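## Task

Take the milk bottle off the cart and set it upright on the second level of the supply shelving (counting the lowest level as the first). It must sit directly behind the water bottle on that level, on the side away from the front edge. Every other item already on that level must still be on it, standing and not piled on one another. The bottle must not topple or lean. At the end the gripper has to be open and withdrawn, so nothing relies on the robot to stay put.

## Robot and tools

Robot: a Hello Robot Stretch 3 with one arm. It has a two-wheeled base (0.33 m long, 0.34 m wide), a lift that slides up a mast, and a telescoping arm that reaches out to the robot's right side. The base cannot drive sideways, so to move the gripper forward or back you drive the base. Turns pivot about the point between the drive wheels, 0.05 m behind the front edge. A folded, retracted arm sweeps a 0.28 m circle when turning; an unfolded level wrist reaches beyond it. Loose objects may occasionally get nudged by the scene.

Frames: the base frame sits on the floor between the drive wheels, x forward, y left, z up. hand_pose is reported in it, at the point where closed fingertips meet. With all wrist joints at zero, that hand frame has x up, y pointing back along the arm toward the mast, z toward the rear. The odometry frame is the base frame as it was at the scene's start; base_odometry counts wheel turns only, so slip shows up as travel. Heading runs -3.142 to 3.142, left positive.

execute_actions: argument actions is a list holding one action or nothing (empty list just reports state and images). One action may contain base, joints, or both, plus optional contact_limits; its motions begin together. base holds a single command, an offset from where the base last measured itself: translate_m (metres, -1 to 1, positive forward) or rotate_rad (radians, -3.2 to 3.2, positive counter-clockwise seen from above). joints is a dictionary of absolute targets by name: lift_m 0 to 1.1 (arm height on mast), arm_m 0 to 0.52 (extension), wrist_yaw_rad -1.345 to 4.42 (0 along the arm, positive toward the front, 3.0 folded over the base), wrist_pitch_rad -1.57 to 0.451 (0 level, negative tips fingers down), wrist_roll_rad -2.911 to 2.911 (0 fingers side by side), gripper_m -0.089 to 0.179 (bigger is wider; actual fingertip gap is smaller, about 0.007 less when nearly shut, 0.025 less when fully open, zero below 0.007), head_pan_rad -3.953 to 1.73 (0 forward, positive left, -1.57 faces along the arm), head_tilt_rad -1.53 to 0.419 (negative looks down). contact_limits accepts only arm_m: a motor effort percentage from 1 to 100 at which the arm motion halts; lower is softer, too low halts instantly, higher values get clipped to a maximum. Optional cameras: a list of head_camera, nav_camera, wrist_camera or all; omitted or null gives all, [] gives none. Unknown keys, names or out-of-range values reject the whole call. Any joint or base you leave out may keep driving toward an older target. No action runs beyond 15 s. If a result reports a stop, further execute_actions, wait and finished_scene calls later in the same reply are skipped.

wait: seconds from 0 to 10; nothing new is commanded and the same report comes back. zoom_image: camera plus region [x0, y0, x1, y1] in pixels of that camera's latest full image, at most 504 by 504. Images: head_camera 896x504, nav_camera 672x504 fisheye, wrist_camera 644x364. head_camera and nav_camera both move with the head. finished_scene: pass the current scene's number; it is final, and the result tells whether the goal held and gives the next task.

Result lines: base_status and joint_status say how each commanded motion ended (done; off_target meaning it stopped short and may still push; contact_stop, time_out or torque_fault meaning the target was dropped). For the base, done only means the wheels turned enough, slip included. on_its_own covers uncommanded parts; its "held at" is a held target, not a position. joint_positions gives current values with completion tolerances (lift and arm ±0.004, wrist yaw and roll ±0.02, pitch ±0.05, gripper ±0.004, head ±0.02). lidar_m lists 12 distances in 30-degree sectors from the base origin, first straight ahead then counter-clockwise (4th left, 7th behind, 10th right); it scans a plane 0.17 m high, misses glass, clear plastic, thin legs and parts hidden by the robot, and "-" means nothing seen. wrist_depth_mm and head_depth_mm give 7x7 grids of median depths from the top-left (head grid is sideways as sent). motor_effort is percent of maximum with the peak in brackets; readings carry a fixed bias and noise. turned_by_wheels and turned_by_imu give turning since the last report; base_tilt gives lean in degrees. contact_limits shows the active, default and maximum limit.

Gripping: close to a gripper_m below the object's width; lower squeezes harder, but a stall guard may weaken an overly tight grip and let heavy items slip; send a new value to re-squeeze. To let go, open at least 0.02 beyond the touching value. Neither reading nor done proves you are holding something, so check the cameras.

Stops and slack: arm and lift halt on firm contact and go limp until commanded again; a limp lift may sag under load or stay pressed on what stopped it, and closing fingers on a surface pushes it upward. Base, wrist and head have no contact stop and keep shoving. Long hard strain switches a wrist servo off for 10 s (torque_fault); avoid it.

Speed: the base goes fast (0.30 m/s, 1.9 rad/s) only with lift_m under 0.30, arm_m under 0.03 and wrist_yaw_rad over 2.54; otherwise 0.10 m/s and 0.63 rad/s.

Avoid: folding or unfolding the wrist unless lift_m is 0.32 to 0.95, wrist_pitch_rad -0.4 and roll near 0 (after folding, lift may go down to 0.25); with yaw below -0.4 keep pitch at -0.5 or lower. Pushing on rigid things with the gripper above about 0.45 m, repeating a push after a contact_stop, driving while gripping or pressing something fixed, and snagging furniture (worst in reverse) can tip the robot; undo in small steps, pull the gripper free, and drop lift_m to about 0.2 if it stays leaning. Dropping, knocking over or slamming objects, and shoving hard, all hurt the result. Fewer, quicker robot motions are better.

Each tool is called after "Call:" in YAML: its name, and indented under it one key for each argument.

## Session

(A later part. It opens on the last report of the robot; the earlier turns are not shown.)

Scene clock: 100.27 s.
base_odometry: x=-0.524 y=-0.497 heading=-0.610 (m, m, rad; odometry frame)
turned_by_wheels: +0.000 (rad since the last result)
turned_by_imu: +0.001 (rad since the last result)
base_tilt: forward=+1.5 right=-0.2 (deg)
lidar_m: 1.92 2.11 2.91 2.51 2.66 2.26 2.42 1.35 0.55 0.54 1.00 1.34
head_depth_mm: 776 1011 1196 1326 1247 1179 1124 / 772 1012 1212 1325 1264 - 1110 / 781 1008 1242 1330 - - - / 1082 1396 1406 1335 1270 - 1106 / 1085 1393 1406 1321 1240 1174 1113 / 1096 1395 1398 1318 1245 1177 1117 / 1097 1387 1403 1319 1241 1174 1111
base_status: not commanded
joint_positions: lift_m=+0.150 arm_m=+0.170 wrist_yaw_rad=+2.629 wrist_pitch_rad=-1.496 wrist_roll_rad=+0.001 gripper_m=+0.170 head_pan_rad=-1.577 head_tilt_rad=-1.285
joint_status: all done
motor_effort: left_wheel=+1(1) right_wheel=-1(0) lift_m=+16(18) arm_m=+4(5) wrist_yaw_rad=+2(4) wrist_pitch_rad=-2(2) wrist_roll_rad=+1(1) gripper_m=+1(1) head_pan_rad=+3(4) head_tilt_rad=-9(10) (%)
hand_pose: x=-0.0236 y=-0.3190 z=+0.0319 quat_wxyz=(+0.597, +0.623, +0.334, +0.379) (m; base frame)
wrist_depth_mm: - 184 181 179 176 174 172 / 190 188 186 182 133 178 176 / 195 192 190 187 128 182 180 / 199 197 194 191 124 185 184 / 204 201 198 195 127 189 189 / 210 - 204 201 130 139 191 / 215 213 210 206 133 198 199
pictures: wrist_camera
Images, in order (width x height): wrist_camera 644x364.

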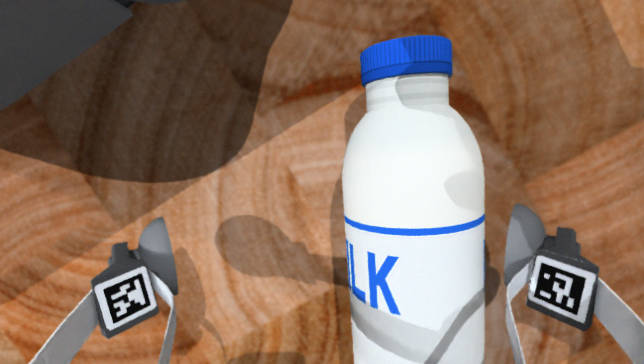

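Call:
execute_actions:
  actions:
    - {"joints":{"lift_m":0.14}}
  cameras: []

Call:
execute_actions:
  actions:
    - {"joints":{"gripper_m":0.02}}
  cameras: []

Call:
execute_actions:
  actions:
    - {"joints":{"lift_m":0.68}}
  cameras: ["wrist_camera"]

Call:
execute_actions:
  actions:
    - {"joints":{"wrist_yaw_rad":0.0,"arm_m":0.05},"base":{"translate_m":1.0}}
  cameras: []

Call:
execute_actions:
  actions:
    - {"joints":{"wrist_pitch_rad":0.07,"arm_m":0,"head_tilt_rad":-0.7},"base":{"translate_m":0.3}}
  cameras: []

Call:
execute_actions:
  actions:
    - {"base":{"rotate_rad":1.605}}

Scene clock: 108.77 s.
base_odometry: x=-0.524 y=-0.497 heading=-0.610 (m, m, rad; odometry frame)
turned_by_wheels: +0.000 (rad since the last result)
turned_by_imu: +0.000 (rad since the last result)
base_tilt: forward=+1.6 right=-0.2 (deg)
lidar_m: 1.92 2.12 2.90 2.51 2.66 2.26 2.42 1.35 0.55 0.55 1.00 1.34
head_depth_mm: 778 1010 1189 1326 1251 1184 1119 / 774 1010 1211 1323 1259 - 1109 / 779 1004 1241 1335 - - - / 1079 1386 1409 1323 1262 - 1108 / 1090 1395 1404 1313 1243 1175 1116 / 1093 1390 1404 1325 1238 1172 1112 / 1095 1396 1395 1321 1246 1173 1115
base_status: not commanded
joint_positions: lift_m=+0.140 arm_m=+0.170 wrist_yaw_rad=+2.629 wrist_pitch_rad=-1.496 wrist_roll_rad=+0.001 gripper_m=+0.170 head_pan_rad=-1.577 head_tilt_rad=-1.285
joint_status: all done
motor_effort: left_wheel=+1(1) right_wheel=-1(0) lift_m=+17(17) arm_m=+4(4) wrist_yaw_rad=+1(1) wrist_pitch_rad=-2(2) wrist_roll_rad=+1(1) gripper_m=+0(0) head_pan_rad=+3(4) head_tilt_rad=-9(10) (%)
hand_pose: x=-0.0236 y=-0.3190 z=+0.0219 quat_wxyz=(+0.597, +0.623, +0.334, +0.379) (m; base frame)
wrist_depth_mm: - 174 171 169 166 165 163 / 179 178 176 173 123 169 167 / 184 182 179 177 118 172 171 / 189 186 184 180 114 176 174 / 194 191 188 184 116 180 179 / 199 - 193 190 119 186 181 / 204 202 198 196 123 189 188
pictures: none
No camera images: the call's "cameras" was empty. Leave "cameras" out to get every camera's image.

Scene clock: 110.77 s.
base_odometry: x=-0.524 y=-0.497 heading=-0.610 (m, m, rad; odometry frame)
turned_by_wheels: +0.000 (rad since the last result)
turned_by_imu: +0.000 (rad since the last result)
base_tilt: forward=+1.6 right=-0.2 (deg)
lidar_m: 1.92 2.11 2.91 2.51 2.66 2.26 2.41 1.35 0.55 0.54 1.00 1.34
head_depth_mm: 778 1006 1193 1322 1248 1180 1119 / 774 1007 1212 1325 1259 - 1103 / 782 1001 1241 1339 - - - / 1091 1390 1400 1333 1269 - 1113 / 1092 1395 1408 1323 1237 1176 1118 / 1095 1396 1402 1317 1239 1174 1118 / 1098 1393 1400 1309 1239 1178 1112
base_status: not commanded
joint_positions: lift_m=+0.140 arm_m=+0.170 wrist_yaw_rad=+2.629 wrist_pitch_rad=-1.496 wrist_roll_rad=+0.001 gripper_m=+0.021 head_pan_rad=-1.577 head_tilt_rad=-1.285
joint_status: all done
motor_effort: left_wheel=+1(1) right_wheel=+0(1) lift_m=+19(19) arm_m=+4(4) wrist_yaw_rad=+1(1) wrist_pitch_rad=-2(2) wrist_roll_rad=+1(1) gripper_m=-25(100) head_pan_rad=+3(4) head_tilt_rad=-9(10) (%)
hand_pose: x=-0.0236 y=-0.3190 z=+0.0218 quat_wxyz=(+0.597, +0.623, +0.334, +0.379) (m; base frame)
wrist_depth_mm: - 173 171 169 167 165 163 / 180 178 175 124 171 168 167 / 183 182 179 121 174 173 170 / 189 186 184 116 177 176 174 / 194 191 187 118 124 181 178 / 198 196 193 120 126 185 182 / 204 201 199 124 191 189 187
pictures: none
No camera images: the call's "cameras" was empty. Leave "cameras" out to get every camera's image.

Scene clock: 116.50 s.
base_odometry: x=-0.524 y=-0.497 heading=-0.610 (m, m, rad; odometry frame)
turned_by_wheels: +0.000 (rad since the last result)
turned_by_imu: +0.000 (rad since the last result)
base_tilt: forward=+1.6 right=-0.2 (deg)
lidar_m: 1.92 2.12 2.90 2.51 2.65 2.26 2.42 1.35 0.55 0.53 1.00 1.34
head_depth_mm: 775 1007 1184 1328 1260 - - / 773 689 1223 1333 - - 1121 / 784 698 1234 1320 1276 - 1121 / 1085 1280 - 1308 1262 - 1112 / 1090 1363 1395 1309 1237 1176 1114 / 1090 1386 1397 1322 1239 1175 1113 / 1097 1387 1402 1306 1244 1173 1111
base_status: not commanded
joint_positions: lift_m=+0.680 arm_m=+0.170 wrist_yaw_rad=+2.629 wrist_pitch_rad=-1.497 wrist_roll_rad=+0.001 gripper_m=+0.023 head_pan_rad=-1.577 head_tilt_rad=-1.285
joint_status: all done
motor_effort: left_wheel=+0(1) right_wheel=-1(0) lift_m=+36(40) arm_m=+4(4) wrist_yaw_rad=+1(0) wrist_pitch_rad=-1(2) wrist_roll_rad=+1(1) gripper_m=+0(25) head_pan_rad=+4(3) head_tilt_rad=-9(9) (%)
hand_pose: x=-0.0237 y=-0.3193 z=+0.5609 quat_wxyz=(+0.597, +0.623, +0.334, +0.379) (m; base frame)
wrist_depth_mm: 701 - - 676 664 657 649 / 712 711 - 699 679 672 663 / 738 723 715 705 691 691 686 / 750 740 740 717 715 708 688 / 789 768 752 732 731 721 717 / 795 781 779 751 744 732 728 / 827 801 662 632 633 755 680
pictures: wrist_camera
Images, in order (width x height): wrist_camera 644x364.

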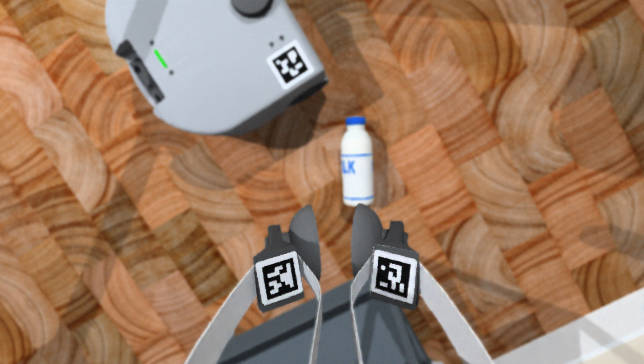

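Scene clock: 127.97 s.
base_odometry: x=+0.296 y=-1.069 heading=-0.610 (m, m, rad; odometry frame)
turned_by_wheels: +0.000 (rad since the last result)
turned_by_imu: +0.005 (rad since the last result)
base_tilt: forward=+1.6 right=-0.2 (deg)
lidar_m: 1.36 0.98 1.41 2.53 2.59 3.22 3.32 1.17 1.01 0.90 0.61 0.78
head_depth_mm: 1090 1382 1411 1340 1267 - - / 1089 1391 1422 - - - 1124 / 1094 1395 1423 - 1264 - 1129 / 1098 1393 1413 1334 1265 - 1111 / 1103 1396 1409 1316 1247 1177 1115 / 1042 997 1179 1321 1244 1175 1117 / 1028 963 1107 1314 1241 1169 1113
base_status: done
joint_positions: lift_m=+0.680 arm_m=+0.050 wrist_yaw_rad=+0.002 wrist_pitch_rad=-1.497 wrist_roll_rad=+0.001 gripper_m=+0.023 head_pan_rad=-1.577 head_tilt_rad=-1.285
joint_status: all done
motor_effort: left_wheel=+0(5) right_wheel=+0(2) lift_m=+36(36) arm_m=-7(8) wrist_yaw_rad=-1(2) wrist_pitch_rad=-2(1) wrist_roll_rad=+1(1) gripper_m=+0(0) head_pan_rad=+4(3) head_tilt_rad=-10(10) (%)
hand_pose: x=-0.0216 y=-0.1901 z=+0.5609 quat_wxyz=(+0.518, +0.482, -0.517, -0.481) (m; base frame)
wrist_depth_mm: 693 701 687 675 668 660 658 / 714 705 696 694 683 680 657 / 731 724 715 705 695 692 685 / 754 745 730 729 707 710 699 / 777 757 757 - - 725 718 / 783 776 778 - - 745 729 / 815 804 793 782 774 760 751
pictures: none
No camera images: the call's "cameras" was empty. Leave "cameras" out to get every camera's image.

Scene clock: 132.43 s.
base_odometry: x=+0.542 y=-1.241 heading=-0.610 (m, m, rad; odometry frame)
turned_by_wheels: +0.000 (rad since the last result)
turned_by_imu: +0.002 (rad since the last result)
base_tilt: forward=+1.6 right=-0.2 (deg)
lidar_m: 1.06 0.72 1.09 2.57 2.59 3.52 3.52 1.37 1.01 0.56 0.58 1.10
head_depth_mm: 811 906 1031 1192 1404 1380 1197 / 814 908 1034 1198 1419 1384 1212 / 814 911 1042 1201 1432 1358 1211 / 817 916 1041 1191 1090 974 - / 817 918 1043 1192 1065 975 1164 / 821 918 1048 1186 1056 963 1159 / 821 923 1052 1217 1342 995 1151
base_status: done
joint_positions: lift_m=+0.680 arm_m=+0.000 wrist_yaw_rad=+0.001 wrist_pitch_rad=+0.047 wrist_roll_rad=+0.001 gripper_m=+0.023 head_pan_rad=-1.576 head_tilt_rad=-0.705
joint_status: all done
motor_effort: left_wheel=+0(4) right_wheel=+0(2) lift_m=+36(36) arm_m=-7(7) wrist_yaw_rad=+0(1) wrist_pitch_rad=+11(13) wrist_roll_rad=+1(1) gripper_m=+0(0) head_pan_rad=+5(5) head_tilt_rad=+3(42) (%)
hand_pose: x=-0.0211 y=-0.4024 z=+0.8062 quat_wxyz=(+0.707, -0.016, -0.707, +0.017) (m; base frame)
wrist_depth_mm: 736 713 689 676 671 657 645 / 739 727 721 708 686 665 656 / 765 757 730 725 699 692 672 / 797 771 765 752 730 705 692 / 815 797 783 763 732 723 706 / 847 824 815 782 763 748 733 / 884 852 636 619 784 772 758
pictures: none
No camera images: the call's "cameras" was empty. Leave "cameras" out to get every camera's image.

Scene clock: 135.93 s.
base_odometry: x=+0.542 y=-1.241 heading=+0.995 (m, m, rad; odometry frame)
turned_by_wheels: +1.605 (rad since the last result)
turned_by_imu: +1.570 (rad since the last result)
base_tilt: forward=+1.6 right=-0.2 (deg)
lidar_m: 2.58 2.62 3.52 1.84 1.34 1.01 0.56 0.58 1.09 1.06 0.72 1.13
head_depth_mm: 879 986 1118 1288 1519 1387 1195 / 878 989 1124 1294 1513 1375 1217 / 883 992 1127 1307 1518 1378 1206 / 891 998 1134 1318 1521 1384 - / 892 1005 1137 1330 1535 1379 1176 / 897 1010 1146 1330 1545 1362 1179 / 903 1010 1129 1264 1292 1305 1178
base_status: done
joint_positions: lift_m=+0.680 arm_m=+0.000 wrist_yaw_rad=+0.001 wrist_pitch_rad=+0.047 wrist_roll_rad=+0.001 gripper_m=+0.023 head_pan_rad=-1.576 head_tilt_rad=-0.705
joint_status: not commanded
motor_effort: left_wheel=-1(4) right_wheel=+1(5) lift_m=+36(36) arm_m=-7(6) wrist_yaw_rad=+0(0) wrist_pitch_rad=+11(12) wrist_roll_rad=+1(1) gripper_m=+0(0) head_pan_rad=+3(4) head_tilt_rad=+3(3) (%)
hand_pose: x=-0.0212 y=-0.4024 z=+0.8063 quat_wxyz=(+0.707, -0.016, -0.707, +0.017) (m; base frame)
wrist_depth_mm: 472 671 784 766 740 721 694 / 476 673 817 777 757 741 718 / 470 670 828 798 770 756 734 / 469 657 852 840 788 787 772 / 465 648 878 856 828 804 785 / 461 642 899 882 831 827 804 / 465 637 919 886 878 852 836
pictures: head_camera (sideways: a quarter turn clockwise sets it upright), nav_camera (sideways: a quarter turn counterclockwise sets it upright), wrist_camera
Images, in order (width x height): head_camera 896x504, nav_camera 672x504, wrist_camera 644x364.

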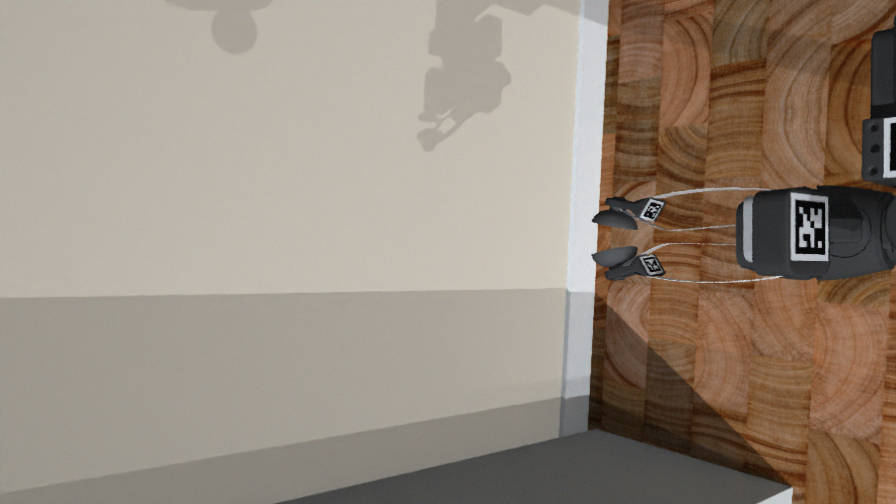

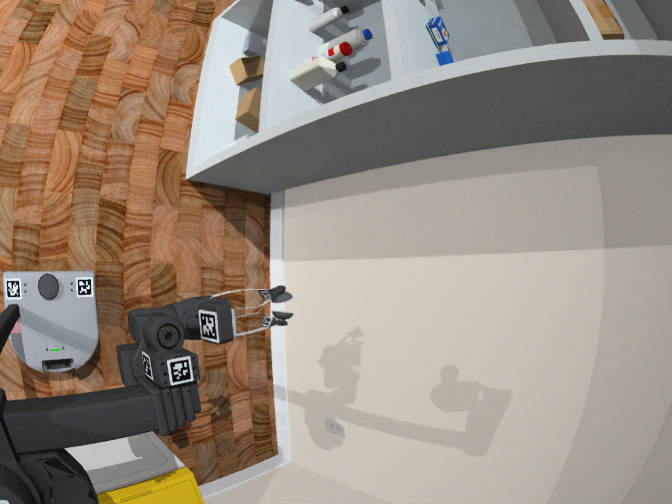

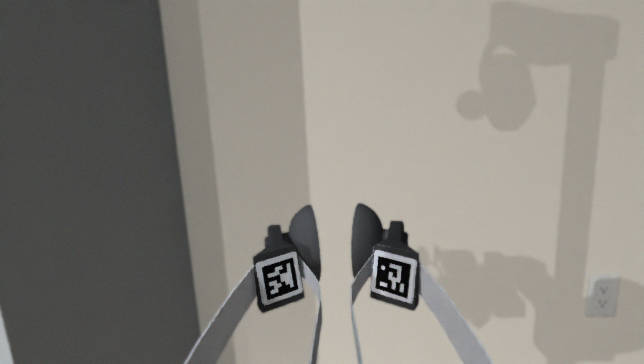

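Slipped. Go back, grasp lower and harder.

Call:
execute_actions:
  actions:
    - {"base":{"rotate_rad":-1.605},"joints":{"wrist_pitch_rad":-1.5,"arm_m":0.05}}
  cameras: []

Call:
execute_actions:
  actions:
    - {"base":{"translate_m":-1.0},"joints":{"wrist_yaw_rad":2.63,"arm_m":0.17,"gripper_m":0.17,"lift_m":0.4}}
  cameras: []

Call:
execute_actions:
  actions:
    - {"base":{"translate_m":-0.28},"joints":{"lift_m":0.25}}
  cameras: ["wrist_camera"]

Scene clock: 143.17 s.
base_odometry: x=+0.542 y=-1.241 heading=-0.610 (m, m, rad; odometry frame)
turned_by_wheels: -1.605 (rad since the last result)
turned_by_imu: -1.570 (rad since the last result)
base_tilt: forward=+1.6 right=-0.2 (deg)
lidar_m: 1.06 0.72 1.08 2.58 2.59 3.50 3.49 1.37 1.01 0.56 0.58 1.10
head_depth_mm: 810 906 1030 1184 1422 1381 1211 / 813 910 1030 1198 1410 1380 - / 812 911 1043 1199 1423 1347 - / 815 917 1037 1192 1068 986 1143 / 818 915 1042 1194 1065 977 1163 / 821 921 1052 1192 1062 966 1155 / 819 921 1051 1215 1342 989 1156
base_status: done
joint_positions: lift_m=+0.680 arm_m=+0.050 wrist_yaw_rad=+0.001 wrist_pitch_rad=-1.496 wrist_roll_rad=+0.001 gripper_m=+0.023 head_pan_rad=-1.576 head_tilt_rad=-0.705
joint_status: all done
motor_effort: left_wheel=+1(4) right_wheel=-1(4) lift_m=+36(36) arm_m=+5(4) wrist_yaw_rad=+1(1) wrist_pitch_rad=-3(11) wrist_roll_rad=+1(1) gripper_m=+0(0) head_pan_rad=+5(4) head_tilt_rad=+3(3) (%)
hand_pose: x=-0.0216 y=-0.1898 z=+0.5609 quat_wxyz=(+0.518, +0.481, -0.518, -0.481) (m; base frame)
wrist_depth_mm: 698 694 688 678 673 660 655 / 713 702 694 696 688 682 671 / 735 716 719 711 700 693 671 / 750 745 741 724 705 705 696 / 761 764 752 - - 729 713 / 796 790 774 - - 746 735 / 805 810 802 785 776 755 744
pictures: none
No camera images: the call's "cameras" was empty. Leave "cameras" out to get every camera's image.

Scene clock: 154.40 s.
base_odometry: x=-0.278 y=-0.669 heading=-0.610 (m, m, rad; odometry frame)
turned_by_wheels: +0.000 (rad since the last result)
turned_by_imu: -0.003 (rad since the last result)
base_tilt: forward=+1.6 right=-0.2 (deg)
lidar_m: 1.69 1.63 2.90 2.50 2.93 2.53 2.72 0.75 0.63 0.96 1.01 1.08
head_depth_mm: 795 894 1014 1152 1177 1212 1145 / 798 898 1022 1184 1391 1383 1192 / 799 898 1018 1188 1404 1380 1168 / 802 900 1024 1187 1408 1382 - / 802 902 1028 1189 1412 1371 1178 / 805 904 1029 1190 1412 1376 1176 / 806 906 1029 1198 1420 1361 1173
base_status: done
joint_positions: lift_m=+0.400 arm_m=+0.170 wrist_yaw_rad=+2.628 wrist_pitch_rad=-1.497 wrist_roll_rad=+0.001 gripper_m=+0.170 head_pan_rad=-1.576 head_tilt_rad=-0.705
joint_status: all done
motor_effort: left_wheel=+2(3) right_wheel=-1(6) lift_m=+17(33) arm_m=+4(6) wrist_yaw_rad=+2(2) wrist_pitch_rad=-2(2) wrist_roll_rad=+1(1) gripper_m=+1(100) head_pan_rad=+3(3) head_tilt_rad=+3(3) (%)
hand_pose: x=-0.0237 y=-0.3191 z=+0.2819 quat_wxyz=(+0.597, +0.623, +0.334, +0.379) (m; base frame)
wrist_depth_mm: - - - 413 407 403 399 / - - - 422 418 413 407 / 452 449 439 435 427 422 419 / 463 457 447 443 440 433 426 / 476 470 460 456 448 446 433 / 487 - 468 466 457 457 446 / 501 492 478 474 470 466 460
pictures: none
No camera images: the call's "cameras" was empty. Leave "cameras" out to get every camera's image.

Scene clock: 158.47 s.
base_odometry: x=-0.507 y=-0.508 heading=-0.610 (m, m, rad; odometry frame)
turned_by_wheels: +0.000 (rad since the last result)
turned_by_imu: -0.001 (rad since the last result)
base_tilt: forward=+1.6 right=-0.2 (deg)
lidar_m: 1.91 2.10 2.91 2.52 2.67 2.27 2.43 0.72 0.55 0.53 1.00 1.32
head_depth_mm: 796 889 1014 991 853 1005 1147 / 795 892 1019 990 849 1029 1141 / 796 895 1019 989 870 1025 1139 / 800 897 1020 1182 1400 1375 1232 / 801 902 1025 1184 1409 1365 1181 / 803 899 1025 1184 1422 1369 1179 / 802 900 1021 1186 1420 1366 1176
base_status: done
joint_positions: lift_m=+0.250 arm_m=+0.170 wrist_yaw_rad=+2.628 wrist_pitch_rad=-1.497 wrist_roll_rad=+0.001 gripper_m=+0.170 head_pan_rad=-1.576 head_tilt_rad=-0.705
joint_status: all done
motor_effort: left_wheel=+2(1) right_wheel=-1(6) lift_m=+17(17) arm_m=+4(4) wrist_yaw_rad=+2(2) wrist_pitch_rad=-2(2) wrist_roll_rad=+1(1) gripper_m=+1(1) head_pan_rad=+3(4) head_tilt_rad=+3(2) (%)
hand_pose: x=-0.0237 y=-0.3191 z=+0.1319 quat_wxyz=(+0.597, +0.623, +0.334, +0.379) (m; base frame)
wrist_depth_mm: - - - 273 269 266 262 / - - 283 279 275 272 268 / 299 294 289 284 279 279 275 / 304 299 296 293 235 286 283 / 311 307 304 298 239 291 287 / 319 - 311 306 245 299 293 / 329 326 320 316 311 306 304
pictures: wrist_camera
Images, in order (width x height): wrist_camera 644x364.

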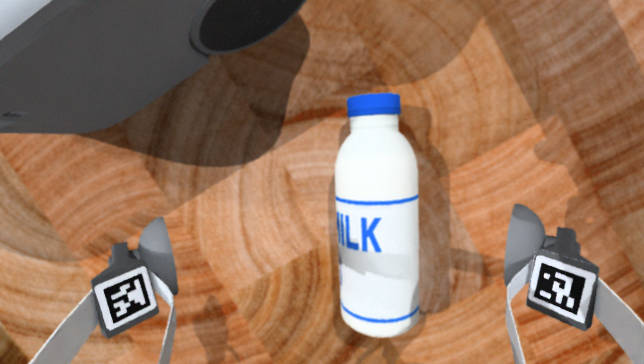

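Call:
execute_actions:
  actions:
    - {"base":{"translate_m":0.015},"joints":{"lift_m":0.126,"arm_m":0.21}}
  cameras: ["wrist_camera"]

Call:
execute_actions:
  actions:
    - {"joints":{"gripper_m":0.0}}
  cameras: []

Call:
execute_actions:
  actions:
    - {"joints":{"lift_m":0.3}}
  cameras: ["wrist_camera"]

Scene clock: 166.43 s.
base_odometry: x=-0.495 y=-0.517 heading=-0.609 (m, m, rad; odometry frame)
turned_by_wheels: +0.000 (rad since the last result)
turned_by_imu: +0.000 (rad since the last result)
base_tilt: forward=+1.6 right=-0.2 (deg)
lidar_m: 1.89 2.08 2.92 2.51 2.71 2.30 2.45 0.73 0.55 0.54 1.00 1.31
head_depth_mm: 796 890 1014 998 850 1010 1143 / 795 890 1016 988 851 1030 1143 / 798 893 1019 1004 1021 1028 1151 / 799 898 1019 1180 1403 1376 1229 / 800 895 1018 1187 1407 1366 1181 / 802 900 1024 1186 1403 1368 1178 / 802 901 1025 1183 1417 1360 1175
base_status: done
joint_positions: lift_m=+0.126 arm_m=+0.210 wrist_yaw_rad=+2.628 wrist_pitch_rad=-1.497 wrist_roll_rad=+0.001 gripper_m=+0.170 head_pan_rad=-1.576 head_tilt_rad=-0.705
joint_status: all done
motor_effort: left_wheel=+2(4) right_wheel=-1(3) lift_m=+17(17) arm_m=+4(5) wrist_yaw_rad=+1(2) wrist_pitch_rad=-2(2) wrist_roll_rad=+1(1) gripper_m=+1(1) head_pan_rad=+3(3) head_tilt_rad=+3(3) (%)
hand_pose: x=-0.0237 y=-0.3591 z=+0.0079 quat_wxyz=(+0.597, +0.623, +0.334, +0.379) (m; base frame)
wrist_depth_mm: 161 160 158 108 154 152 150 / 165 164 162 102 157 156 153 / 169 168 165 99 115 159 157 / 174 172 170 101 116 163 161 / 178 176 173 103 118 167 164 / 183 - 178 106 120 172 167 / - 185 183 109 123 175 174
pictures: wrist_camera
Images, in order (width x height): wrist_camera 644x364.

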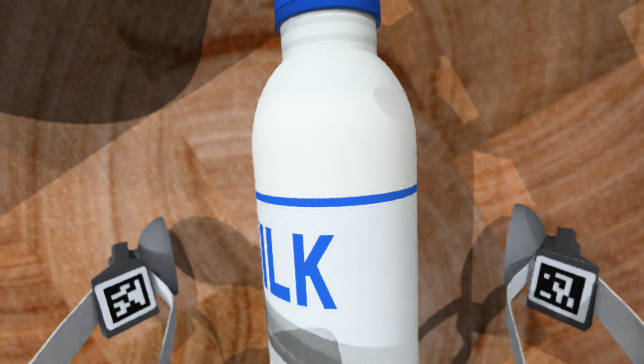

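Scene clock: 169.73 s.
base_odometry: x=-0.495 y=-0.517 heading=-0.609 (m, m, rad; odometry frame)
turned_by_wheels: +0.000 (rad since the last result)
turned_by_imu: -0.008 (rad since the last result)
base_tilt: forward=+1.1 right=-1.0 (deg)
lidar_m: 1.89 2.08 2.91 2.51 2.77 2.29 2.45 0.73 0.56 0.55 1.00 1.31
head_depth_mm: 809 909 1029 1006 857 1039 1149 / 807 908 1026 1005 857 1041 1148 / 811 910 1026 1005 862 1033 1147 / 812 909 1029 1190 1405 1387 1246 / 814 911 1028 1193 1408 1383 1186 / 815 910 1034 1192 1408 1386 1183 / 814 909 1033 1197 1409 1373 1182
base_status: not commanded
joint_positions: lift_m=+0.127 arm_m=+0.210 wrist_yaw_rad=+2.630 wrist_pitch_rad=-1.497 wrist_roll_rad=+0.001 gripper_m=+0.007 head_pan_rad=-1.576 head_tilt_rad=-0.704
joint_status: gripper_m off_target (ended at +0.007, target +0.000)
on_its_own: gripper_m is held at +0.004, not at your +0.000, by its stall guard, which is still easing; lift_m is at rest, and its effort (-3) is outside its rest range (+1 to +81)
motor_effort: left_wheel=+1(2) right_wheel=+0(2) lift_m=-3(17) arm_m=+4(5) wrist_yaw_rad=+0(2) wrist_pitch_rad=-2(5) wrist_roll_rad=+0(0) gripper_m=-46(100) head_pan_rad=+5(5) head_tilt_rad=+3(3) (%)
hand_pose: x=-0.0237 y=-0.3593 z=+0.0089 quat_wxyz=(+0.597, +0.623, +0.334, +0.379) (m; base frame)
wrist_depth_mm: 167 166 165 116 162 161 159 / 172 170 169 110 165 165 163 / 176 175 172 107 168 168 168 / 180 179 177 110 173 173 171 / 185 183 181 113 118 177 176 / 191 189 187 115 127 181 181 / 196 194 193 119 186 188 185
pictures: none
No camera images: the call's "cameras" was empty. Leave "cameras" out to get every camera's image.

Scene clock: 172.13 s.
base_odometry: x=-0.495 y=-0.517 heading=-0.609 (m, m, rad; odometry frame)
turned_by_wheels: +0.000 (rad since the last result)
turned_by_imu: -0.006 (rad since the last result)
base_tilt: forward=+1.5 right=-0.2 (deg)
lidar_m: 1.90 1.90 2.92 2.51 2.82 2.30 2.45 0.73 0.55 0.53 1.00 1.31
head_depth_mm: 798 891 1018 996 855 1007 1145 / 799 891 1014 997 852 1033 1148 / 797 893 1017 1003 877 1028 1138 / 796 893 1017 1177 1394 1379 - / 798 894 1016 1177 1389 1375 1185 / 796 894 1019 1173 1395 1374 1180 / 798 894 1019 1175 1396 1365 1181
base_status: not commanded
joint_positions: lift_m=+0.299 arm_m=+0.210 wrist_yaw_rad=+2.631 wrist_pitch_rad=-1.497 wrist_roll_rad=+0.001 gripper_m=+0.016 head_pan_rad=-1.576 head_tilt_rad=-0.700
joint_status: all done
on_its_own: gripper_m is held at +0.016, not at your +0.000, by its stall guard, which is still easing
motor_effort: left_wheel=+1(4) right_wheel=+0(9) lift_m=+39(41) arm_m=+3(4) wrist_yaw_rad=+0(1) wrist_pitch_rad=-2(4) wrist_roll_rad=+1(1) gripper_m=-7(48) head_pan_rad=+3(4) head_tilt_rad=+0(3) (%)
hand_pose: x=-0.0237 y=-0.3593 z=+0.1807 quat_wxyz=(+0.597, +0.623, +0.335, +0.379) (m; base frame)
wrist_depth_mm: - - 324 109 314 311 306 / - 337 330 102 318 318 314 / 348 343 336 100 326 326 318 / 357 352 345 102 331 331 328 / 365 359 354 104 109 338 336 / 375 369 362 107 112 347 345 / 385 380 375 110 358 358 352
pictures: wrist_camera
Images, in order (width x height): wrist_camera 644x364.

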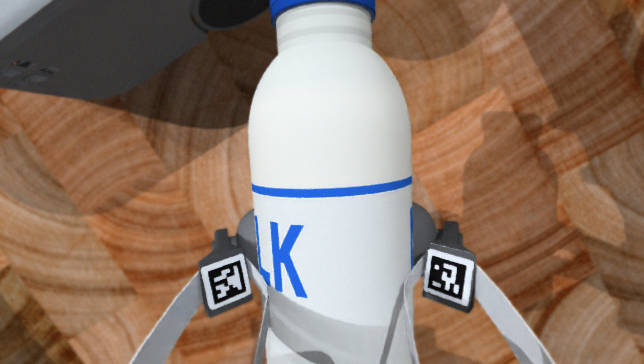

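Call:
execute_actions:
  actions:
    - {"joints":{"gripper_m":0.018,"lift_m":0.68,"wrist_yaw_rad":0.0,"arm_m":0.08},"base":{"translate_m":1.0}}
  cameras: ["wrist_camera"]

Call:
execute_actions:
  actions:
    - {"joints":{"wrist_pitch_rad":0.1,"arm_m":0},"base":{"translate_m":0.27}}
  cameras: []

Call:
execute_actions:
  actions:
    - {"base":{"rotate_rad":1.63}}
  cameras: []

Call:
execute_actions:
  actions:
    - {"base":{"translate_m":0.9}}

Scene clock: 188.70 s.
base_odometry: x=+0.325 y=-1.089 heading=-0.609 (m, m, rad; odometry frame)
turned_by_wheels: +0.000 (rad since the last result)
turned_by_imu: +0.004 (rad since the last result)
base_tilt: forward=+1.6 right=-0.1 (deg)
lidar_m: 1.33 0.95 1.38 2.54 2.61 3.25 3.24 1.19 1.00 0.81 0.59 0.75
head_depth_mm: 799 891 1008 1173 1377 1393 1215 / 795 894 1016 1169 1391 1421 - / 798 896 1018 1177 1396 1414 - / 799 893 1021 1172 1400 1383 1161 / 799 896 1019 1173 1400 1386 1188 / 802 897 1018 1176 1095 1021 1150 / 798 898 1024 1181 1058 955 1133
base_status: done
joint_positions: lift_m=+0.679 arm_m=+0.080 wrist_yaw_rad=+0.002 wrist_pitch_rad=-1.497 wrist_roll_rad=+0.001 gripper_m=+0.029 head_pan_rad=-1.576 head_tilt_rad=-0.700
joint_status: gripper_m off_target (ended at +0.029, target +0.018); the others done
on_its_own: gripper_m is held at +0.028, not at your +0.018, by its stall guard, which is not easing now
motor_effort: left_wheel=+0(6) right_wheel=+0(3) lift_m=+40(39) arm_m=-6(7) wrist_yaw_rad=-2(1) wrist_pitch_rad=-1(2) wrist_roll_rad=+1(1) gripper_m=-23(83) head_pan_rad=+3(2) head_tilt_rad=+0(0) (%)
hand_pose: x=-0.0216 y=-0.2201 z=+0.5607 quat_wxyz=(+0.518, +0.482, -0.517, -0.481) (m; base frame)
wrist_depth_mm: 656 667 681 109 669 663 652 / 710 713 697 102 680 680 670 / 725 726 717 100 684 691 690 / 755 748 729 102 707 705 694 / 768 765 752 104 109 721 718 / 794 772 760 107 111 740 732 / 816 805 800 109 117 761 754
pictures: wrist_camera
Images, in order (width x height): wrist_camera 644x364.

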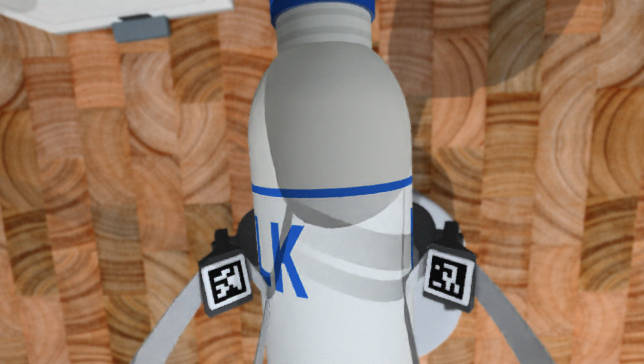

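Scene clock: 192.60 s.
base_odometry: x=+0.546 y=-1.244 heading=-0.609 (m, m, rad; odometry frame)
turned_by_wheels: +0.000 (rad since the last result)
turned_by_imu: +0.001 (rad since the last result)
base_tilt: forward=+1.6 right=-0.2 (deg)
lidar_m: 1.06 0.73 1.07 2.59 2.60 3.51 3.52 1.36 0.99 0.55 0.56 1.10
head_depth_mm: 798 892 1010 1172 1394 1391 1195 / 796 892 1013 1175 1394 1387 1218 / 797 893 1013 1180 1353 1350 1210 / 799 896 1015 1176 508 572 - / 800 898 1020 1182 1070 961 1136 / 801 897 1020 1177 1065 946 1139 / 801 897 1022 1181 1160 942 1151
base_status: done
joint_positions: lift_m=+0.679 arm_m=+0.000 wrist_yaw_rad=+0.001 wrist_pitch_rad=+0.030 wrist_roll_rad=+0.001 gripper_m=+0.029 head_pan_rad=-1.576 head_tilt_rad=-0.700
joint_status: wrist_pitch_rad off_target (ended at +0.030, target +0.100); the others done
on_its_own: gripper_m is held at +0.028, not at your +0.018, by its stall guard, which is not easing now; wrist_pitch_rad is at rest, and its effort (+35) is outside its rest range (-20 to +32)
motor_effort: left_wheel=+0(4) right_wheel=+0(3) lift_m=+39(40) arm_m=-7(8) wrist_yaw_rad=+0(0) wrist_pitch_rad=+35(36) wrist_roll_rad=+1(1) gripper_m=-23(23) head_pan_rad=+3(4) head_tilt_rad=+0(0) (%)
hand_pose: x=-0.0213 y=-0.4022 z=+0.8016 quat_wxyz=(+0.707, -0.010, -0.707, +0.010) (m; base frame)
wrist_depth_mm: 691 692 666 109 647 639 635 / 713 707 701 102 658 660 639 / 739 724 711 99 681 675 668 / 772 745 735 101 712 701 686 / 795 778 762 104 109 722 714 / 829 809 783 107 112 737 725 / 849 829 618 109 130 775 752
pictures: none
No camera images: the call's "cameras" was empty. Leave "cameras" out to get every camera's image.

Scene clock: 196.13 s.
base_odometry: x=+0.546 y=-1.244 heading=+1.020 (m, m, rad; odometry frame)
turned_by_wheels: +1.630 (rad since the last result)
turned_by_imu: +1.594 (rad since the last result)
base_tilt: forward=+1.6 right=-0.2 (deg)
lidar_m: 2.60 2.63 3.52 1.75 1.30 0.99 0.55 0.56 1.09 1.06 0.73 1.13
head_depth_mm: 872 976 1107 1278 1508 1392 1193 / 876 976 1118 1292 1520 1384 1216 / 881 989 1125 1301 1491 1356 1210 / 886 990 1132 1307 510 574 - / 892 1003 1141 1314 1526 1379 1184 / 896 1006 1144 1326 1537 1371 1186 / 902 1013 1127 1276 1312 1310 1175
base_status: done
joint_positions: lift_m=+0.679 arm_m=+0.000 wrist_yaw_rad=+0.000 wrist_pitch_rad=+0.030 wrist_roll_rad=+0.001 gripper_m=+0.029 head_pan_rad=-1.576 head_tilt_rad=-0.700
joint_status: not commanded
on_its_own: gripper_m is held at +0.028, not at your +0.018, by its stall guard, which is not easing now; wrist_pitch_rad is at rest, and its effort (+35) is outside its rest range (-20 to +32)
motor_effort: left_wheel=-2(8) right_wheel=+2(5) lift_m=+39(39) arm_m=-7(7) wrist_yaw_rad=+0(0) wrist_pitch_rad=+35(36) wrist_roll_rad=+1(1) gripper_m=-23(23) head_pan_rad=+3(2) head_tilt_rad=+0(0) (%)
hand_pose: x=-0.0214 y=-0.4022 z=+0.8016 quat_wxyz=(+0.707, -0.010, -0.707, +0.010) (m; base frame)
wrist_depth_mm: 486 692 776 108 728 705 698 / 486 685 792 102 740 736 710 / 485 678 823 99 769 758 736 / 480 678 850 101 782 776 751 / 481 662 881 104 109 804 776 / 474 654 909 107 112 825 804 / 474 618 950 110 130 856 829
pictures: none
No camera images: the call's "cameras" was empty. Leave "cameras" out to get every camera's image.

Scene clock: 206.33 s.
base_odometry: x=+1.017 y=-0.477 heading=+1.020 (m, m, rad; odometry frame)
turned_by_wheels: +0.000 (rad since the last result)
turned_by_imu: +0.004 (rad since the last result)
base_tilt: forward=+1.5 right=-0.2 (deg)
lidar_m: 1.92 1.73 2.68 3.36 1.92 1.90 1.44 1.49 0.73 0.73 0.75 1.66
head_depth_mm: 874 867 658 1088 975 1240 1194 / 879 838 688 1168 943 1280 1195 / 879 801 683 1165 970 1267 1189 / 886 843 678 1039 510 571 - / 888 775 674 1151 988 1269 1178 / 893 824 671 1188 960 1289 1179 / 899 848 701 1072 956 1229 1182
base_status: done
joint_positions: lift_m=+0.679 arm_m=+0.000 wrist_yaw_rad=+0.000 wrist_pitch_rad=+0.030 wrist_roll_rad=+0.001 gripper_m=+0.029 head_pan_rad=-1.576 head_tilt_rad=-0.700
joint_status: not commanded
on_its_own: gripper_m is held at +0.028, not at your +0.018, by its stall guard, which is not easing now; wrist_pitch_rad is at rest, and its effort (+35) is outside its rest range (-20 to +32)
motor_effort: left_wheel=-2(4) right_wheel=+2(6) lift_m=+39(39) arm_m=-7(7) wrist_yaw_rad=+0(1) wrist_pitch_rad=+35(35) wrist_roll_rad=+1(1) gripper_m=-23(23) head_pan_rad=+4(3) head_tilt_rad=+0(0) (%)
hand_pose: x=-0.0214 y=-0.4022 z=+0.8016 quat_wxyz=(+0.707, -0.010, -0.707, +0.010) (m; base frame)
wrist_depth_mm: 366 354 343 108 342 357 377 / 451 573 536 102 621 676 497 / 462 647 825 99 759 758 499 / 454 642 856 101 786 753 505 / 461 535 854 104 109 611 512 / 464 534 571 107 112 607 513 / 481 506 479 109 130 464 443
pictures: head_camera (sideways: a quarter turn clockwise sets it upright), nav_camera (sideways: a quarter turn counterclockwise sets it upright), wrist_camera
Images, in order (width x height): head_camera 896x504, nav_camera 672x504, wrist_camera 644x364.

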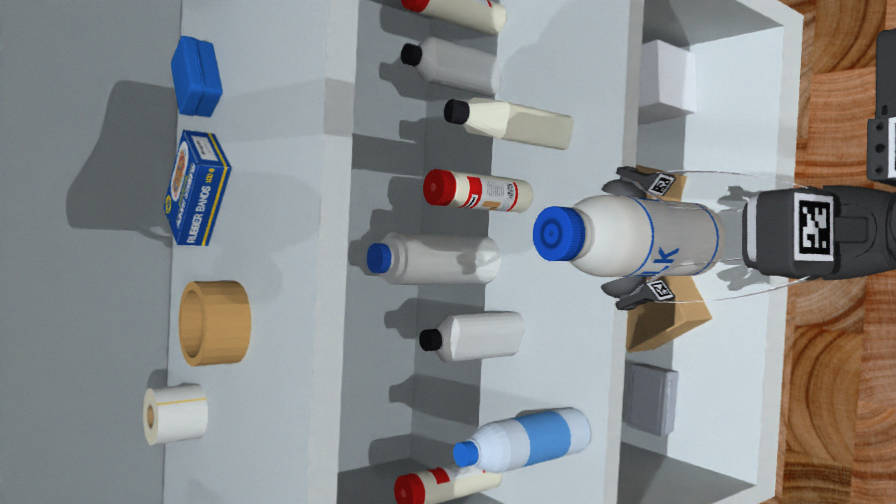

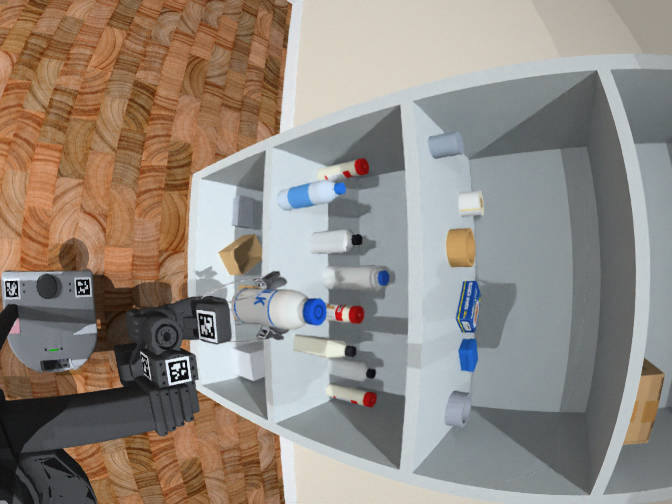

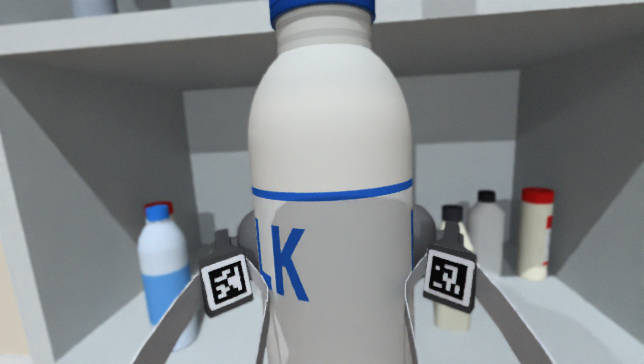

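Call:
execute_actions:
  actions:
    - {"base":{"translate_m":0.04},"joints":{"lift_m":0.57,"wrist_pitch_rad":0.13}}
  cameras: []

Call:
execute_actions:
  actions:
    - {"joints":{"arm_m":0.42}}

Scene clock: 214.83 s.
base_odometry: x=+1.038 y=-0.443 heading=+1.020 (m, m, rad; odometry frame)
turned_by_wheels: +0.000 (rad since the last result)
turned_by_imu: +0.000 (rad since the last result)
base_tilt: forward=+1.6 right=-0.2 (deg)
lidar_m: 1.88 1.69 2.65 3.36 1.99 1.95 1.48 1.50 0.76 0.72 0.72 1.66
head_depth_mm: 874 835 688 1092 977 1258 1194 / 876 845 687 1204 944 1292 1192 / 882 833 684 1091 969 1273 1191 / 888 848 679 1078 966 585 1216 / 892 840 673 1146 989 1290 1184 / 895 828 672 1188 934 1289 1178 / 897 883 700 1028 984 1209 1175
base_status: done
joint_positions: lift_m=+0.570 arm_m=+0.000 wrist_yaw_rad=+0.000 wrist_pitch_rad=+0.061 wrist_roll_rad=+0.001 gripper_m=+0.029 head_pan_rad=-1.576 head_tilt_rad=-0.700
joint_status: wrist_pitch_rad off_target (ended at +0.061, target +0.130); the others done
on_its_own: gripper_m is held at +0.028, not at your +0.018, by its stall guard, which is not easing now; wrist_pitch_rad is at rest, and its effort (+35) is outside its rest range (-20 to +32)
motor_effort: left_wheel=-2(3) right_wheel=+2(5) lift_m=+21(35) arm_m=-6(7) wrist_yaw_rad=-1(0) wrist_pitch_rad=+35(38) wrist_roll_rad=+1(1) gripper_m=-23(24) head_pan_rad=+4(4) head_tilt_rad=+0(0) (%)
hand_pose: x=-0.0213 y=-0.4026 z=+0.7006 quat_wxyz=(+0.707, -0.021, -0.707, +0.021) (m; base frame)
wrist_depth_mm: 423 524 581 109 632 665 547 / 420 587 803 102 760 750 552 / 418 586 816 99 764 753 554 / 419 523 455 101 516 583 558 / 445 518 428 104 109 528 535 / 454 473 410 106 112 441 417 / 458 486 744 110 130 839 363
pictures: none
No camera images: the call's "cameras" was empty. Leave "cameras" out to get every camera's image.

Scene clock: 219.13 s.
base_odometry: x=+1.038 y=-0.443 heading=+1.020 (m, m, rad; odometry frame)
turned_by_wheels: +0.000 (rad since the last result)
turned_by_imu: +0.000 (rad since the last result)
base_tilt: forward=+1.5 right=-0.2 (deg)
lidar_m: 1.88 1.69 2.65 3.36 1.98 1.94 1.48 1.50 0.75 0.72 0.73 1.66
head_depth_mm: 874 834 687 1095 977 1254 1198 / 880 841 687 1205 943 1298 - / 883 832 681 1156 - 1286 1193 / 886 849 677 930 963 1280 1186 / 891 836 676 1147 988 1264 1184 / 892 827 671 1186 932 1294 1186 / 898 879 700 1031 982 1202 1178
base_status: not commanded
joint_positions: lift_m=+0.570 arm_m=+0.420 wrist_yaw_rad=+0.000 wrist_pitch_rad=+0.061 wrist_roll_rad=+0.001 gripper_m=+0.029 head_pan_rad=-1.576 head_tilt_rad=-0.700
joint_status: all done
on_its_own: gripper_m is held at +0.028, not at your +0.018, by its stall guard, which is not easing now; wrist_pitch_rad is at rest, and its effort (+34) is outside its rest range (-20 to +32)
motor_effort: left_wheel=-2(2) right_wheel=+2(2) lift_m=+21(20) arm_m=+4(6) wrist_yaw_rad=+0(1) wrist_pitch_rad=+34(35) wrist_roll_rad=+1(1) gripper_m=-23(24) head_pan_rad=+4(3) head_tilt_rad=+0(0) (%)
hand_pose: x=-0.0213 y=-0.8219 z=+0.7006 quat_wxyz=(+0.707, -0.021, -0.707, +0.021) (m; base frame)
wrist_depth_mm: 395 393 378 108 358 348 340 / 399 400 391 102 365 360 350 / 403 414 398 99 370 365 359 / 400 425 412 101 183 376 368 / 389 426 421 104 109 385 119 / 388 139 403 106 112 392 114 / 338 132 315 109 130 322 115
pictures: head_camera (sideways: a quarter turn clockwise sets it upright), nav_camera (sideways: a quarter turn counterclockwise sets it upright), wrist_camera
Images, in order (width x height): head_camera 896x504, nav_camera 672x504, wrist_camera 644x364.

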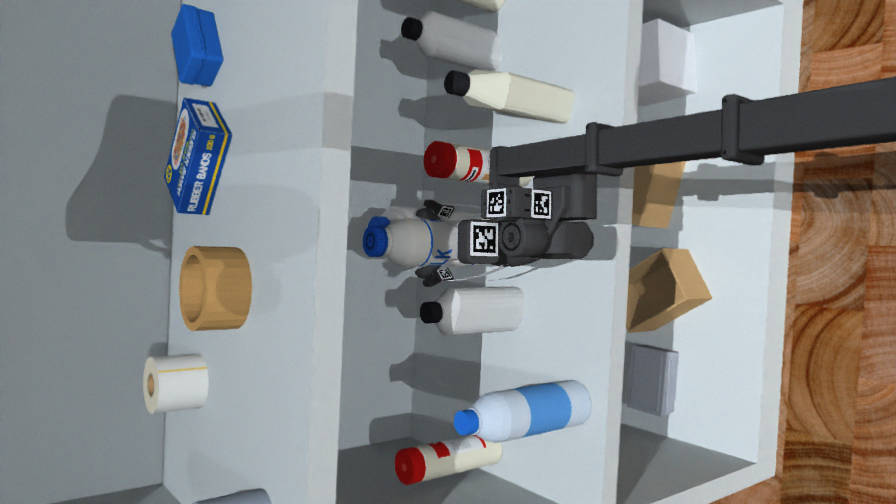

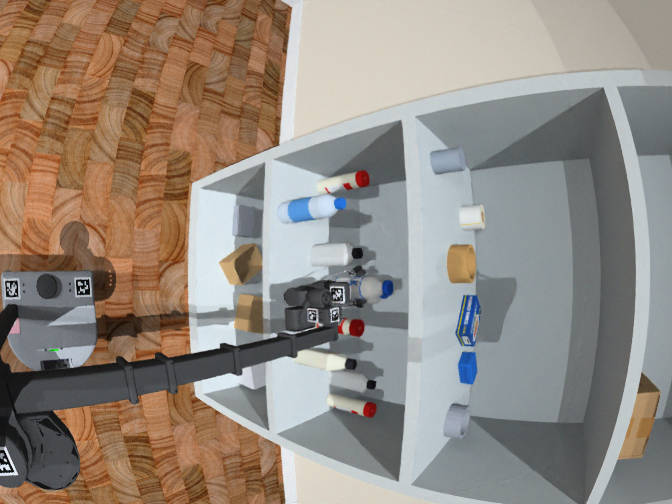

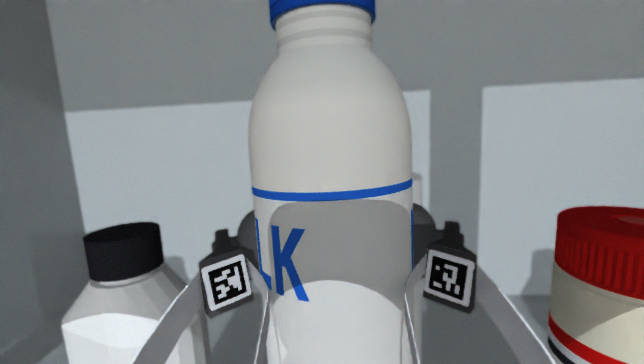

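Call:
execute_actions:
  actions:
    - {"base":{"translate_m":-0.02},"joints":{"arm_m":0.40}}
  cameras: []

Call:
execute_actions:
  actions:
    - {"joints":{"lift_m":0.53}}
  cameras: []

Call:
execute_actions:
  actions:
    - {"joints":{"lift_m":0.505}}
  cameras: ["wrist_camera"]

Scene clock: 224.83 s.
base_odometry: x=+1.028 y=-0.460 heading=+1.020 (m, m, rad; odometry frame)
turned_by_wheels: +0.000 (rad since the last result)
turned_by_imu: +0.000 (rad since the last result)
base_tilt: forward=+1.6 right=-0.2 (deg)
lidar_m: 1.90 1.71 2.66 3.38 1.96 1.93 1.46 1.50 0.74 0.73 0.73 1.66
head_depth_mm: 871 852 660 1094 974 1242 1190 / 876 839 686 1203 942 1272 - / 883 816 680 1175 - 1280 1191 / 885 844 677 965 962 1301 1187 / 894 789 674 1147 992 1267 1183 / 895 825 669 1184 934 1292 1176 / 898 880 700 1035 956 1214 1179
base_status: done
joint_positions: lift_m=+0.570 arm_m=+0.400 wrist_yaw_rad=+0.000 wrist_pitch_rad=+0.061 wrist_roll_rad=+0.001 gripper_m=+0.029 head_pan_rad=-1.576 head_tilt_rad=-0.700
joint_status: all done
on_its_own: gripper_m is held at +0.028, not at your +0.018, by its stall guard, which is not easing now; wrist_pitch_rad is at rest, and its effort (+35) is outside its rest range (-20 to +32)
motor_effort: left_wheel=-2(5) right_wheel=+2(3) lift_m=+20(21) arm_m=-7(8) wrist_yaw_rad=+1(0) wrist_pitch_rad=+35(35) wrist_roll_rad=+1(1) gripper_m=-23(24) head_pan_rad=+4(4) head_tilt_rad=+0(0) (%)
hand_pose: x=-0.0215 y=-0.8026 z=+0.7006 quat_wxyz=(+0.707, -0.021, -0.707, +0.021) (m; base frame)
wrist_depth_mm: 417 408 398 109 375 366 356 / 420 420 406 102 382 377 364 / 422 432 421 99 389 386 377 / 425 446 431 101 402 392 384 / 408 445 442 104 109 138 120 / 390 158 401 107 111 132 121 / 337 151 326 109 130 150 124
pictures: none
No camera images: the call's "cameras" was empty. Leave "cameras" out to get every camera's image.

Scene clock: 226.00 s.
base_odometry: x=+1.028 y=-0.460 heading=+1.020 (m, m, rad; odometry frame)
turned_by_wheels: +0.000 (rad since the last result)
turned_by_imu: +0.000 (rad since the last result)
base_tilt: forward=+1.6 right=-0.1 (deg)
lidar_m: 1.89 1.71 2.66 3.36 1.96 1.92 1.46 1.50 0.74 0.72 0.74 1.66
head_depth_mm: 872 853 660 1092 971 1257 1190 / 876 840 686 1199 945 1281 1193 / 884 817 681 1144 - 1279 1188 / 885 842 679 964 976 1305 1190 / 892 790 674 1143 988 1264 1184 / 893 828 668 1184 934 1289 1179 / 897 881 699 1032 954 1214 1176
base_status: not commanded
joint_positions: lift_m=+0.530 arm_m=+0.400 wrist_yaw_rad=+0.000 wrist_pitch_rad=+0.062 wrist_roll_rad=+0.001 gripper_m=+0.029 head_pan_rad=-1.576 head_tilt_rad=-0.700
joint_status: all done
on_its_own: gripper_m is held at +0.028, not at your +0.018, by its stall guard, which is not easing now; wrist_pitch_rad is at rest, and its effort (+35) is outside its rest range (-20 to +32)
motor_effort: left_wheel=-2(2) right_wheel=+2(2) lift_m=+21(20) arm_m=-6(7) wrist_yaw_rad=+0(0) wrist_pitch_rad=+35(35) wrist_roll_rad=+1(1) gripper_m=-23(23) head_pan_rad=+3(3) head_tilt_rad=+0(0) (%)
hand_pose: x=-0.0215 y=-0.8026 z=+0.6607 quat_wxyz=(+0.707, -0.022, -0.707, +0.021) (m; base frame)
wrist_depth_mm: 416 409 396 109 376 367 356 / 423 421 408 102 382 375 364 / 413 434 416 100 389 380 113 / 388 163 433 101 400 133 115 / 155 150 443 104 109 135 118 / 256 148 328 107 112 131 121 / 262 150 266 109 131 150 124
pictures: none
No camera images: the call's "cameras" was empty. Leave "cameras" out to get every camera's image.

Scene clock: 227.00 s.
base_odometry: x=+1.028 y=-0.460 heading=+1.020 (m, m, rad; odometry frame)
turned_by_wheels: +0.000 (rad since the last result)
turned_by_imu: +0.000 (rad since the last result)
base_tilt: forward=+1.6 right=-0.2 (deg)
lidar_m: 1.89 1.71 2.66 3.36 1.96 1.92 1.46 1.50 0.74 0.72 0.74 1.66
head_depth_mm: 873 853 658 1097 974 1252 1196 / 877 839 687 1201 944 1275 1196 / 880 819 683 1158 1024 1285 1194 / 889 844 678 974 967 1299 1185 / 894 790 674 1145 988 1271 1187 / 893 825 670 1181 934 1286 1179 / 900 876 699 1032 957 1222 1173
base_status: not commanded
joint_positions: lift_m=+0.505 arm_m=+0.400 wrist_yaw_rad=+0.000 wrist_pitch_rad=+0.062 wrist_roll_rad=+0.001 gripper_m=+0.029 head_pan_rad=-1.576 head_tilt_rad=-0.700
joint_status: all done
on_its_own: gripper_m is held at +0.028, not at your +0.018, by its stall guard, which is not easing now; wrist_pitch_rad is at rest, and its effort (+35) is outside its rest range (-20 to +32)
motor_effort: left_wheel=-1(1) right_wheel=+2(1) lift_m=+20(20) arm_m=-6(7) wrist_yaw_rad=+0(0) wrist_pitch_rad=+35(34) wrist_roll_rad=+1(1) gripper_m=-24(23) head_pan_rad=+2(4) head_tilt_rad=+0(0) (%)
hand_pose: x=-0.0215 y=-0.8026 z=+0.6358 quat_wxyz=(+0.707, -0.022, -0.707, +0.021) (m; base frame)
wrist_depth_mm: 419 409 399 108 377 366 355 / 418 421 412 102 384 131 109 / 381 423 419 99 389 131 112 / 147 148 434 101 401 133 115 / 153 146 441 104 109 135 118 / 163 148 284 107 111 131 121 / 226 151 229 109 130 150 125
pictures: wrist_camera
Images, in order (width x height): wrist_camera 644x364.

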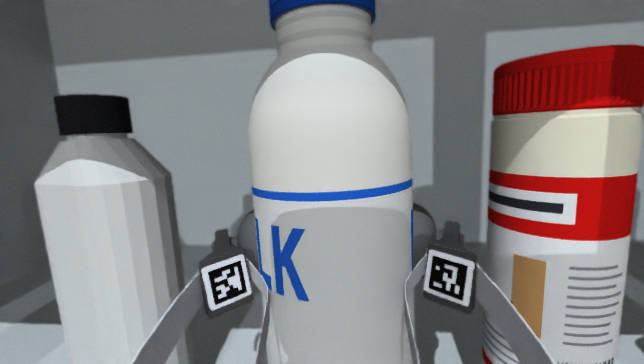

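Call:
execute_actions:
  actions:
    - {"base":{"translate_m":0.008},"joints":{"lift_m":0.485}}
  cameras: []

Call:
execute_actions:
  actions:
    - {"joints":{"lift_m":0.47}}
  cameras: []

Scene clock: 230.83 s.
base_odometry: x=+1.032 y=-0.453 heading=+1.020 (m, m, rad; odometry frame)
turned_by_wheels: +0.000 (rad since the last result)
turned_by_imu: +0.000 (rad since the last result)
base_tilt: forward=+1.6 right=-0.1 (deg)
lidar_m: 1.89 1.70 2.66 3.36 1.98 1.94 1.47 1.50 0.75 0.72 0.73 1.66
head_depth_mm: 876 854 658 1096 971 1253 1195 / 878 850 688 1198 944 1274 1191 / 882 820 682 1154 1028 1277 1182 / 886 846 679 978 1018 1297 1186 / 891 786 675 1149 987 1278 1184 / 894 828 670 1181 931 1290 1179 / 899 880 701 1022 979 1205 1176
base_status: done
joint_positions: lift_m=+0.485 arm_m=+0.400 wrist_yaw_rad=+0.000 wrist_pitch_rad=+0.062 wrist_roll_rad=+0.001 gripper_m=+0.029 head_pan_rad=-1.576 head_tilt_rad=-0.700
joint_status: all done
on_its_own: gripper_m is held at +0.028, not at your +0.018, by its stall guard, which is not easing now; wrist_pitch_rad is at rest, and its effort (+34) is outside its rest range (-20 to +32)
motor_effort: left_wheel=-2(5) right_wheel=+1(8) lift_m=+20(22) arm_m=-7(6) wrist_yaw_rad=+0(0) wrist_pitch_rad=+34(34) wrist_roll_rad=+1(1) gripper_m=-23(23) head_pan_rad=+4(4) head_tilt_rad=+0(0) (%)
hand_pose: x=-0.0214 y=-0.8026 z=+0.6158 quat_wxyz=(+0.707, -0.021, -0.707, +0.022) (m; base frame)
wrist_depth_mm: 412 413 397 109 374 367 108 / 385 159 408 102 381 373 110 / 149 142 420 99 390 384 112 / 151 139 430 101 399 150 114 / 371 143 263 104 109 149 118 / 268 147 164 106 111 140 120 / 207 151 197 109 130 187 124
pictures: none
No camera images: the call's "cameras" was empty. Leave "cameras" out to get every camera's image.

Scene clock: 231.67 s.
base_odometry: x=+1.032 y=-0.453 heading=+1.020 (m, m, rad; odometry frame)
turned_by_wheels: +0.000 (rad since the last result)
turned_by_imu: +0.000 (rad since the last result)
base_tilt: forward=+1.6 right=-0.2 (deg)
lidar_m: 1.88 1.71 2.65 3.37 1.98 1.93 1.47 1.49 0.75 0.72 0.73 1.66
head_depth_mm: 871 856 659 1091 972 1261 1189 / 880 849 686 1199 942 1285 1192 / 879 822 682 1162 1024 1278 1177 / 888 847 679 982 991 1267 1179 / 892 790 674 1147 987 1273 1181 / 895 832 673 1187 932 1294 1183 / 900 879 700 1019 977 1206 1177
base_status: not commanded
joint_positions: lift_m=+0.470 arm_m=+0.400 wrist_yaw_rad=+0.000 wrist_pitch_rad=+0.104 wrist_roll_rad=+0.001 gripper_m=+0.029 head_pan_rad=-1.576 head_tilt_rad=-0.700
joint_status: all done
on_its_own: gripper_m is held at +0.028, not at your +0.018, by its stall guard, which is not easing now
motor_effort: left_wheel=-2(2) right_wheel=+1(2) lift_m=+17(20) arm_m=-7(7) wrist_yaw_rad=+0(0) wrist_pitch_rad=+13(34) wrist_roll_rad=+1(1) gripper_m=-23(24) head_pan_rad=+4(3) head_tilt_rad=+0(0) (%)
hand_pose: x=-0.0215 y=-0.8027 z=+0.6118 quat_wxyz=(+0.706, -0.036, -0.706, +0.036) (m; base frame)
wrist_depth_mm: 411 422 406 111 384 372 110 / 395 160 418 104 389 380 112 / 263 143 422 101 393 147 114 / 262 141 433 103 401 148 115 / 370 143 396 104 109 148 117 / 280 146 165 107 113 139 120 / 204 148 197 109 128 184 122
pictures: none
No camera images: the call's "cameras" was empty. Leave "cameras" out to get every camera's image.


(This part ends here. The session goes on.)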